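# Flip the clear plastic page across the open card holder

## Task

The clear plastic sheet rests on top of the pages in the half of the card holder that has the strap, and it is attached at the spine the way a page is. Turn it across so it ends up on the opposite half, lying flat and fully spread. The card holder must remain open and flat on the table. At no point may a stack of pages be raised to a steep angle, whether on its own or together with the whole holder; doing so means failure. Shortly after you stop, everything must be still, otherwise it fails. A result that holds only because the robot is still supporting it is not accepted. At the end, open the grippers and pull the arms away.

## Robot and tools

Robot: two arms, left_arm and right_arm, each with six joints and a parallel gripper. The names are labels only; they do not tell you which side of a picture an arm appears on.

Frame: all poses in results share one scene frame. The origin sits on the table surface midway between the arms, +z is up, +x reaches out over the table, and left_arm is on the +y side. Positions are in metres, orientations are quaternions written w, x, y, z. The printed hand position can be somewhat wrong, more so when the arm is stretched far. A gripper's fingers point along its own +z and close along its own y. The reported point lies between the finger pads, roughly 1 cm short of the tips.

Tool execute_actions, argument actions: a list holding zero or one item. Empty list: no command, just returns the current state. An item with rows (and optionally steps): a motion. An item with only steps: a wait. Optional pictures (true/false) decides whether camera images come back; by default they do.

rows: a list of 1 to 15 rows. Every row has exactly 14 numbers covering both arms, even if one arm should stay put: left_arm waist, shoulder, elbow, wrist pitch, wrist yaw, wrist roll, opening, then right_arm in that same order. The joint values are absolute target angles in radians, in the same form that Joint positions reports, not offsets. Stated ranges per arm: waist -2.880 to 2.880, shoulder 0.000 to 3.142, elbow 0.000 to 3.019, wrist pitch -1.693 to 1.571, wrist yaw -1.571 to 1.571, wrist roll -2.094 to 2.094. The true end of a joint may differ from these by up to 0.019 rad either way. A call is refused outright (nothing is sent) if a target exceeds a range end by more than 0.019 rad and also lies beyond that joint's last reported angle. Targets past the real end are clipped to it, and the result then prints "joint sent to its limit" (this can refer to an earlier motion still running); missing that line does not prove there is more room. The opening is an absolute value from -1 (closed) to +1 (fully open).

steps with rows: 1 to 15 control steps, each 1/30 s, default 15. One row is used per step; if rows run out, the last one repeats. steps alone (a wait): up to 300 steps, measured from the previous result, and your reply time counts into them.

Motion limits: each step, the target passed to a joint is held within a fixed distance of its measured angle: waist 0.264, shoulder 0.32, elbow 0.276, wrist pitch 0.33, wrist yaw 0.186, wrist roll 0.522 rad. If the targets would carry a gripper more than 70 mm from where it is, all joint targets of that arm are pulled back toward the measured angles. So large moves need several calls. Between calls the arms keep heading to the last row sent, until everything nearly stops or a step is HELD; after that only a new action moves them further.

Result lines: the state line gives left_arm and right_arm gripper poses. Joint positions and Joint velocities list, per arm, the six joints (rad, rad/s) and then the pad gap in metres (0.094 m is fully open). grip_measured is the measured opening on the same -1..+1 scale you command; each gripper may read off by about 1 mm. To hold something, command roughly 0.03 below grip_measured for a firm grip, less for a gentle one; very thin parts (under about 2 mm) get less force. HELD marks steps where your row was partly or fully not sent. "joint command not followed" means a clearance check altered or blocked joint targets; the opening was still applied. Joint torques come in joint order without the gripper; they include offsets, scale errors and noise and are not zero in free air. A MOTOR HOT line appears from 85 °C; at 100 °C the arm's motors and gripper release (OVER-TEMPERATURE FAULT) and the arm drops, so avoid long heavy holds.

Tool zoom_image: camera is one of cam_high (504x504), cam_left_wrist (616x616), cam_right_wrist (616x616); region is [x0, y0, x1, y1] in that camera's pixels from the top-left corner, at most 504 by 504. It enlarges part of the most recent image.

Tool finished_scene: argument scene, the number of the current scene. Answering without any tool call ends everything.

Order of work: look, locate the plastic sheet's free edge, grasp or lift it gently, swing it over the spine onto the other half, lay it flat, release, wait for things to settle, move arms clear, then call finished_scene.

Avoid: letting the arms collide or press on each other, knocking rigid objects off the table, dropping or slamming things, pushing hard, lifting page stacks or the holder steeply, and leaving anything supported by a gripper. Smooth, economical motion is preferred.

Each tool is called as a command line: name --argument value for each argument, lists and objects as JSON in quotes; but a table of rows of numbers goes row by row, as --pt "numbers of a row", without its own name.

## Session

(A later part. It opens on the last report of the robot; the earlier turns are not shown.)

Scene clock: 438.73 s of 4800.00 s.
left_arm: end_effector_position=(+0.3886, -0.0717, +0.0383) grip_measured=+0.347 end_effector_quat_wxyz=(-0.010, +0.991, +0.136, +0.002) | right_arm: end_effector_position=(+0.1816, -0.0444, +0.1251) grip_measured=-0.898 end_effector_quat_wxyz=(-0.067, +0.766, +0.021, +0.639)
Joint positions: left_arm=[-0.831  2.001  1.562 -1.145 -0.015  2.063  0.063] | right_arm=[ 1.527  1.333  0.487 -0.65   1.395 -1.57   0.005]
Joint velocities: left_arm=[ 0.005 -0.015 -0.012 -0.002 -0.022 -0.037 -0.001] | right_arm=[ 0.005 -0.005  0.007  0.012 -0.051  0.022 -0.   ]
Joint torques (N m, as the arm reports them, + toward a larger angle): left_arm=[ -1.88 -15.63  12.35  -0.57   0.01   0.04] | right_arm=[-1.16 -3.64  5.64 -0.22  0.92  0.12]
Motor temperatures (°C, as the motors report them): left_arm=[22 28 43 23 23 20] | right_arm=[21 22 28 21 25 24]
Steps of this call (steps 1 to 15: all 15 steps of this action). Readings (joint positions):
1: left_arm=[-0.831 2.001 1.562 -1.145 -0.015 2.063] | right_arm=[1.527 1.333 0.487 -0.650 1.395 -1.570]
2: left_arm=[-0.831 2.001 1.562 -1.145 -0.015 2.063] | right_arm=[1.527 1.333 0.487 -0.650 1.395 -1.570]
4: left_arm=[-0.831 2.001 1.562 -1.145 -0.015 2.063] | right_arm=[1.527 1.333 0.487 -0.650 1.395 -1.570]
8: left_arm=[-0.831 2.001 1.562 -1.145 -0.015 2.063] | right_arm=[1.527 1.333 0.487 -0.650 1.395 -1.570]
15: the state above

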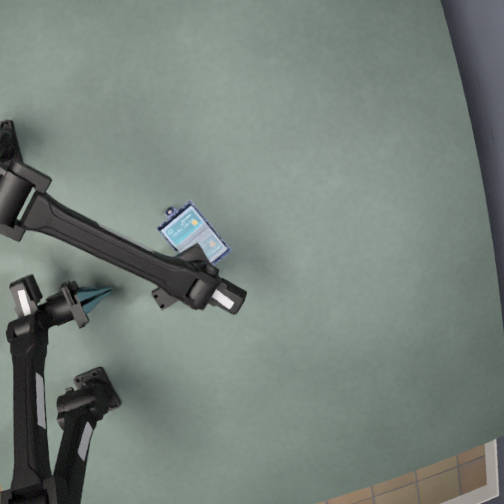

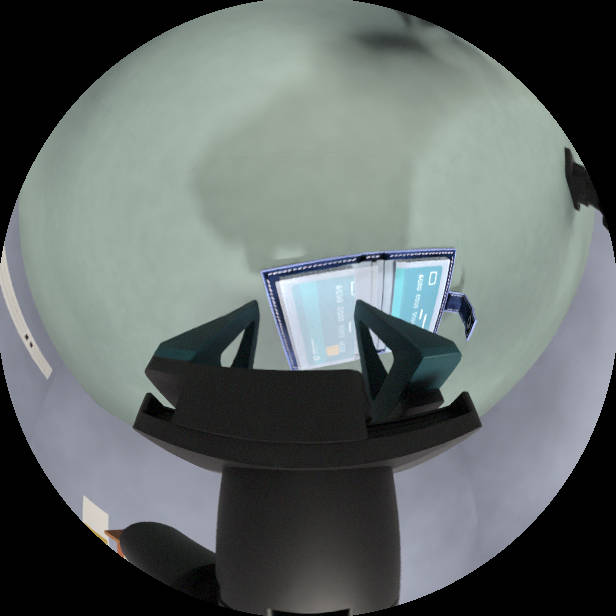

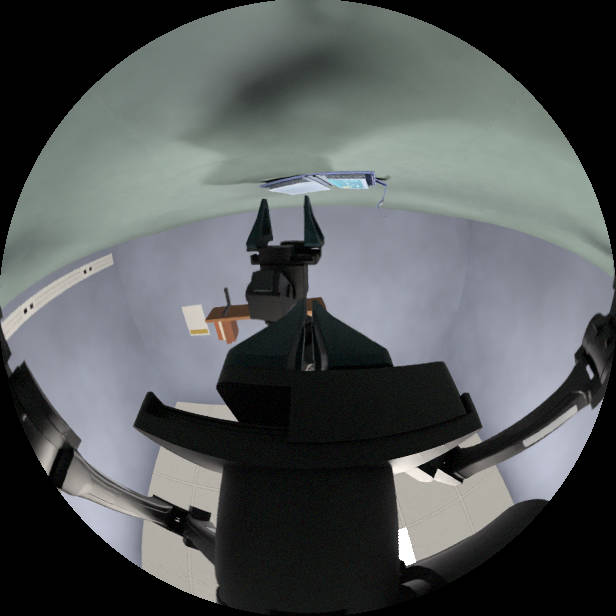

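execute_actions --actions '[{"rows":[[-0.842,2.012,1.619,-1.157,-0.018,2.08,0.35,1.53,1.34,0.4855,-0.665,1.4,-1.58,-0.9],[-0.842,1.997,1.619,-1.157,-0.018,2.08,0.35,1.53,1.34,0.4855,-0.665,1.4,-1.58,-0.9],[-0.842,1.986,1.619,-1.157,-0.018,2.08,0.35,1.53,1.34,0.4855,-0.665,1.4,-1.58,-0.9],[-0.842,1.978,1.619,-1.157,-0.018,2.08,0.35,1.53,1.34,0.4855,-0.665,1.4,-1.58,-0.9],[-0.842,1.968,1.619,-1.157,-0.018,2.08,0.35,1.53,1.34,0.4855,-0.665,1.4,-1.58,-0.9],[-0.842,1.956,1.619,-1.157,-0.018,2.08,0.35,1.53,1.34,0.4855,-0.665,1.4,-1.58,-0.9],[-0.842,1.942,1.619,-1.157,-0.018,2.08,0.35,1.53,1.34,0.4855,-0.665,1.4,-1.58,-0.9],[-0.842,1.926,1.619,-1.157,-0.018,2.08,0.35,1.53,1.34,0.4855,-0.665,1.4,-1.58,-0.9],[-0.842,1.909,1.619,-1.157,-0.018,2.08,0.35,1.53,1.34,0.4855,-0.665,1.4,-1.58,-0.9],[-0.842,1.891,1.619,-1.157,-0.018,2.08,0.35,1.53,1.34,0.4855,-0.665,1.4,-1.58,-0.9],[-0.838,1.873,1.61,-1.157,-0.018,2.08,0.35,1.53,1.34,0.4855,-0.665,1.4,-1.58,-0.9],[-0.832,1.855,1.60,-1.157,-0.018,2.08,0.35,1.53,1.34,0.4855,-0.665,1.4,-1.58,-0.9],[-0.824,1.837,1.59,-1.157,-0.018,2.08,0.35,1.53,1.34,0.4855,-0.665,1.4,-1.58,-0.9],[-0.814,1.819,1.58,-1.157,-0.018,2.08,0.35,1.53,1.34,0.4855,-0.665,1.4,-1.58,-0.9],[-0.802,1.801,1.57,-1.157,-0.018,2.08,0.35,1.53,1.34,0.4855,-0.665,1.4,-1.58,-0.9]],"steps":15}]' --pictures false

execute_actions --actions '[{"rows":[[-0.788,1.783,1.56,-1.157,-0.018,2.08,0.35,1.53,1.34,0.4855,-0.665,1.4,-1.58,-0.9],[-0.772,1.765,1.55,-1.157,-0.018,2.08,0.35,1.53,1.34,0.4855,-0.665,1.4,-1.58,-0.9],[-0.754,1.747,1.538,-1.157,-0.018,2.08,0.35,1.53,1.34,0.4855,-0.665,1.4,-1.58,-0.9],[-0.734,1.729,1.526,-1.157,-0.018,2.08,0.35,1.53,1.34,0.4855,-0.665,1.4,-1.58,-0.9],[-0.714,1.711,1.514,-1.157,-0.018,2.08,0.35,1.53,1.34,0.4855,-0.665,1.4,-1.58,-0.9],[-0.694,1.693,1.502,-1.157,-0.018,2.08,0.35,1.53,1.34,0.4855,-0.665,1.4,-1.58,-0.9],[-0.674,1.675,1.490,-1.157,-0.018,2.08,0.35,1.53,1.34,0.4855,-0.665,1.4,-1.58,-0.9],[-0.654,1.657,1.478,-1.157,-0.018,2.08,0.35,1.53,1.34,0.4855,-0.665,1.4,-1.58,-0.9],[-0.634,1.639,1.466,-1.157,-0.018,2.08,0.35,1.53,1.34,0.4855,-0.665,1.4,-1.58,-0.9],[-0.614,1.621,1.454,-1.157,-0.018,2.08,0.35,1.53,1.34,0.4855,-0.665,1.4,-1.58,-0.9],[-0.594,1.603,1.442,-1.157,-0.018,2.08,0.35,1.53,1.34,0.4855,-0.665,1.4,-1.58,-0.9],[-0.574,1.585,1.430,-1.157,-0.018,2.08,0.35,1.53,1.34,0.4855,-0.665,1.4,-1.58,-0.9],[-0.554,1.567,1.418,-1.157,-0.018,2.08,0.35,1.53,1.34,0.4855,-0.665,1.4,-1.58,-0.9],[-0.534,1.549,1.406,-1.157,-0.018,2.08,0.35,1.53,1.34,0.4855,-0.665,1.4,-1.58,-0.9],[-0.514,1.531,1.394,-1.157,-0.018,2.08,0.35,1.53,1.34,0.4855,-0.665,1.4,-1.58,-0.9]],"steps":15}]' --pictures false

execute_actions --actions '[{"rows":[[-0.494,1.513,1.382,-1.157,-0.018,2.08,0.35,1.53,1.34,0.4855,-0.665,1.4,-1.58,-0.9],[-0.474,1.495,1.370,-1.157,-0.018,2.08,0.35,1.53,1.34,0.4855,-0.665,1.4,-1.58,-0.9],[-0.454,1.477,1.358,-1.157,-0.018,2.08,0.35,1.53,1.34,0.4855,-0.665,1.4,-1.58,-0.9],[-0.434,1.459,1.346,-1.157,-0.018,2.08,0.35,1.53,1.34,0.4855,-0.665,1.4,-1.58,-0.9],[-0.414,1.441,1.334,-1.157,-0.018,2.08,0.35,1.53,1.34,0.4855,-0.665,1.4,-1.58,-0.9],[-0.394,1.423,1.322,-1.157,-0.018,2.08,0.35,1.53,1.34,0.4855,-0.665,1.4,-1.58,-0.9],[-0.374,1.407,1.310,-1.157,-0.018,2.08,0.35,1.53,1.34,0.4855,-0.665,1.4,-1.58,-0.9],[-0.355,1.393,1.300,-1.157,-0.018,2.08,0.35,1.53,1.34,0.4855,-0.665,1.4,-1.58,-0.9],[-0.338,1.381,1.291,-1.157,-0.018,2.08,0.35,1.53,1.34,0.4855,-0.665,1.4,-1.58,-0.9],[-0.323,1.371,1.283,-1.157,-0.018,2.08,0.35,1.53,1.34,0.4855,-0.665,1.4,-1.58,-0.9],[-0.310,1.363,1.277,-1.157,-0.018,2.08,0.35,1.53,1.34,0.4855,-0.665,1.4,-1.58,-0.9],[-0.300,1.357,1.272,-1.157,-0.018,2.08,0.35,1.53,1.34,0.4855,-0.665,1.4,-1.58,-0.9],[-0.293,1.353,1.269,-1.157,-0.018,2.08,0.35,1.53,1.34,0.4855,-0.665,1.4,-1.58,-0.9],[-0.289,1.351,1.267,-1.157,-0.018,2.08,0.35,1.53,1.34,0.4855,-0.665,1.4,-1.58,-0.9],[-0.287,1.350,1.266,-1.157,-0.018,2.08,0.35,1.53,1.34,0.4855,-0.665,1.4,-1.58,-0.9]],"steps":15}]' --pictures false

execute_actions --actions '[{"steps":12}]'

zoom_image --camera "cam_high" --region '[140, 190, 260, 310]'

zoom_image --camera "cam_right_wrist" --region '[250, 160, 410, 230]'

Scene clock: 468.53 s of 4800.00 s.
left_arm: end_effector_position=(+0.3942, -0.0762, +0.1107) grip_measured=+0.347 end_effector_quat_wxyz=(+0.042, +0.989, +0.137, +0.040) | right_arm: end_effector_position=(+0.1816, -0.0444, +0.1251) grip_measured=-0.898 end_effector_quat_wxyz=(-0.067, +0.766, +0.021, +0.639)
Joint positions: left_arm=[-0.829  1.873  1.562 -1.145 -0.015  2.063  0.063] | right_arm=[ 1.527  1.333  0.487 -0.65   1.395 -1.57   0.005]
Joint velocities: left_arm=[ 0.024 -0.708  0.007 -0.007 -0.066  0.037 -0.   ] | right_arm=[-0.005 -0.015  0.007 -0.002 -0.051  0.037 -0.001]
Joint torques (N m, as the arm reports them, + toward a larger angle): left_arm=[  1.5  -19.5    9.52  -0.35   0.02   0.04] | right_arm=[-1.13 -3.56  5.59 -0.25  0.92  0.11]
Motor temperatures (°C, as the motors report them): left_arm=[22 28 43 23 23 20] | right_arm=[21 22 28 21 25 24]
Steps of this call (steps 1 to 15: the robot went on to your last target; steps 16 to 90: nothing new was sent; then 26.30 s passed at rest; steps 91 to 105: all 15 steps of this action). Readings (joint positions):
91: left_arm=[-0.831 2.001 1.562 -1.145 -0.015 2.063] | right_arm=[1.527 1.333 0.487 -0.650 1.395 -1.570]
92: left_arm=[-0.831 2.001 1.562 -1.145 -0.015 2.063] | right_arm=[1.527 1.333 0.487 -0.650 1.395 -1.570]
94: left_arm=[-0.831 2.000 1.562 -1.145 -0.015 2.063] | right_arm=[1.527 1.333 0.487 -0.650 1.395 -1.570]
98: left_arm=[-0.831 1.989 1.562 -1.145 -0.015 2.063] | right_arm=[1.527 1.333 0.487 -0.650 1.395 -1.570]
105: the state above

Scene clock: 469.03 s of 4800.00 s.
left_arm: end_effector_position=(+0.4504, +0.0850, +0.2154) grip_measured=+0.347 end_effector_quat_wxyz=(+0.093, +0.951, +0.276, +0.102) | right_arm: end_effector_position=(+0.1816, -0.0444, +0.1251) grip_measured=-0.898 end_effector_quat_wxyz=(-0.067, +0.766, +0.021, +0.639)
Joint positions: left_arm=[-0.542  1.576  1.427 -1.145 -0.016  2.063  0.063] | right_arm=[ 1.527  1.333  0.487 -0.65   1.395 -1.57   0.005]
Joint velocities: left_arm=[ 0.601 -0.396 -0.393 -0.007 -0.037 -0.007 -0.   ] | right_arm=[-0.005 -0.005  0.022 -0.022  0.051 -0.022 -0.001]
Joint torques (N m, as the arm reports them, + toward a larger angle): left_arm=[ -1.66 -15.31   8.89   0.01   0.07   0.02] | right_arm=[-1.02 -4.15  5.66 -0.24  0.92  0.09]
Motor temperatures (°C, as the motors report them): left_arm=[22 28 43 23 23 20] | right_arm=[21 22 28 21 25 24]
Steps of this call (steps 1 to 15: all 15 steps of this action). Readings (joint positions):
1: left_arm=[-0.827 1.848 1.562 -1.145 -0.015 2.063] | right_arm=[1.527 1.333 0.487 -0.650 1.395 -1.570]
2: left_arm=[-0.822 1.823 1.562 -1.145 -0.015 2.063] | right_arm=[1.527 1.333 0.487 -0.650 1.395 -1.570]
4: left_arm=[-0.803 1.774 1.558 -1.145 -0.015 2.063] | right_arm=[1.527 1.333 0.487 -0.650 1.395 -1.570]
8: left_arm=[-0.722 1.682 1.522 -1.145 -0.015 2.063] | right_arm=[1.527 1.333 0.487 -0.650 1.395 -1.570]
15: the state above

Scene clock: 469.53 s of 4800.00 s.
left_arm: end_effector_position=(+0.4400, +0.2263, +0.2598) grip_measured=+0.347 end_effector_quat_wxyz=(+0.105, +0.903, +0.391, +0.145) | right_arm: end_effector_position=(+0.1816, -0.0444, +0.1251) grip_measured=-0.898 end_effector_quat_wxyz=(-0.067, +0.766, +0.021, +0.639)
Joint positions: left_arm=[-0.29   1.351  1.286 -1.145 -0.016  2.063  0.063] | right_arm=[ 1.527  1.333  0.487 -0.65   1.395 -1.57   0.005]
Joint velocities: left_arm=[ 0.19  -0.122 -0.056 -0.002 -0.022  0.007  0.   ] | right_arm=[-0.005 -0.005 -0.002  0.012  0.066 -0.022 -0.   ]
Joint torques (N m, as the arm reports them, + toward a larger angle): left_arm=[-1.29 -9.3   8.54  0.15  0.07  0.02] | right_arm=[-1.2  -4.03  5.52 -0.09  0.9   0.1 ]
Motor temperatures (°C, as the motors report them): left_arm=[22 28 43 23 23 20] | right_arm=[21 22 28 21 25 24]
Steps of this call (steps 1 to 15: all 15 steps of this action). Readings (joint positions):
1: left_arm=[-0.522 1.563 1.413 -1.145 -0.016 2.063] | right_arm=[1.527 1.333 0.487 -0.650 1.395 -1.570]
2: left_arm=[-0.504 1.548 1.399 -1.145 -0.016 2.063] | right_arm=[1.527 1.333 0.487 -0.650 1.395 -1.570]
4: left_arm=[-0.470 1.516 1.373 -1.145 -0.016 2.063] | right_arm=[1.527 1.333 0.487 -0.650 1.395 -1.570]
8: left_arm=[-0.398 1.441 1.327 -1.145 -0.016 2.063] | right_arm=[1.527 1.333 0.487 -0.650 1.395 -1.570]
15: the state above

Scene clock: 469.93 s of 4800.00 s.
left_arm: end_effector_position=(+0.4379, +0.2298, +0.2568) grip_measured=+0.347 end_effector_quat_wxyz=(+0.103, +0.902, +0.394, +0.143) | right_arm: end_effector_position=(+0.1816, -0.0444, +0.1251) grip_measured=-0.898 end_effector_quat_wxyz=(-0.067, +0.766, +0.021, +0.639)
Joint positions: left_arm=[-0.284  1.348  1.276 -1.145 -0.016  2.063  0.063] | right_arm=[ 1.527  1.333  0.487 -0.65   1.395 -1.57   0.005]
Joint velocities: left_arm=[-0.015 -0.005  0.007 -0.017 -0.051 -0.022  0.   ] | right_arm=[ 0.005  0.005 -0.012  0.007 -0.022  0.037 -0.001]
Joint torques (N m, as the arm reports them, + toward a larger angle): left_arm=[-1.27 -9.09  8.94  0.16  0.08  0.02] | right_arm=[-0.99 -3.9   5.57 -0.21  0.91  0.13]
Motor temperatures (°C, as the motors report them): left_arm=[22 28 43 23 23 20] | right_arm=[21 22 28 21 25 24]
Steps of this call (steps 1 to 12: the robot went on to your last target). Readings (joint positions):
1: left_arm=[-0.286 1.348 1.284 -1.145 -0.016 2.063] | right_arm=[1.527 1.333 0.487 -0.650 1.395 -1.570]
2: left_arm=[-0.284 1.348 1.284 -1.145 -0.016 2.063] | right_arm=[1.527 1.333 0.487 -0.650 1.395 -1.570]
4: left_arm=[-0.284 1.348 1.280 -1.145 -0.016 2.063] | right_arm=[1.527 1.333 0.487 -0.650 1.395 -1.570]
8: left_arm=[-0.284 1.348 1.276 -1.145 -0.016 2.063] | right_arm=[1.527 1.333 0.487 -0.650 1.395 -1.570]
12: the state above

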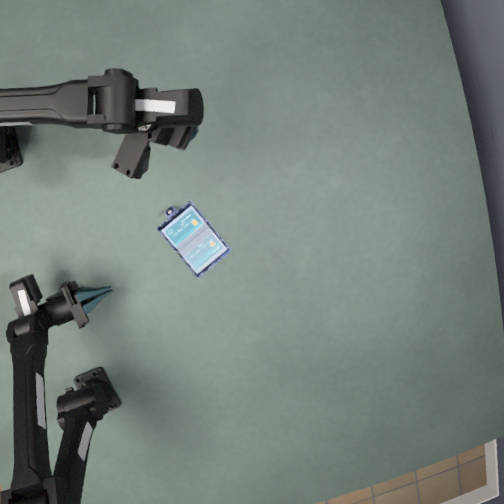

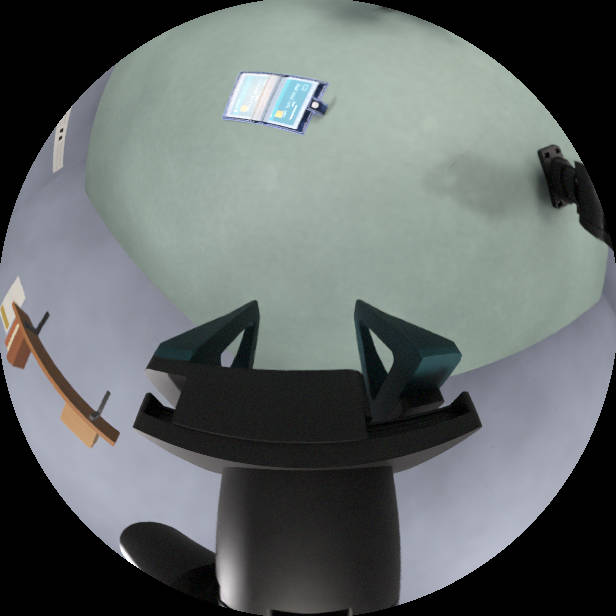

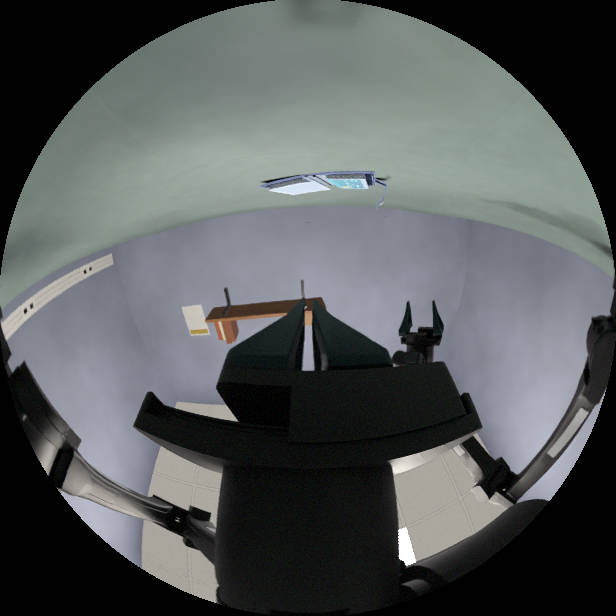

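Region (140, 190, 260, 310) of cam_high's 504x504 image, scaled by 4.200, with more detail than that image has.

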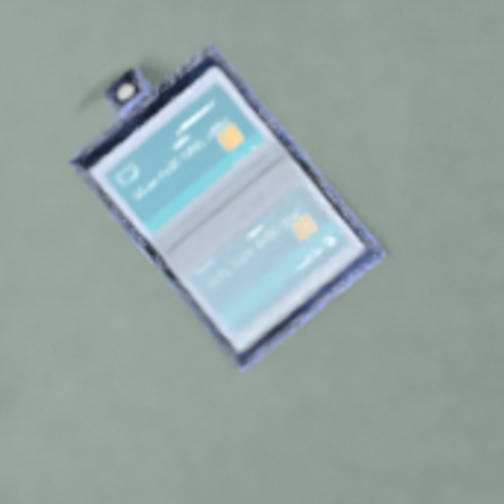

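Region (250, 160, 410, 230) of cam_right_wrist's 616x616 image, scaled by 3.150, with more detail than that image has; it fills the top 220 rows of this view, and the rest is white.

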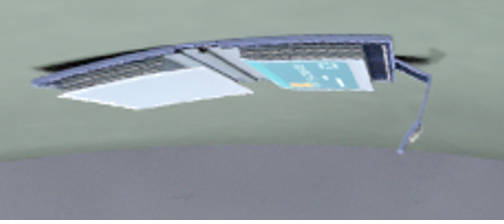

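The film lies flat on the other half and both arms are clear.

finished_scene --scene 2

The scene is finished: the task was done.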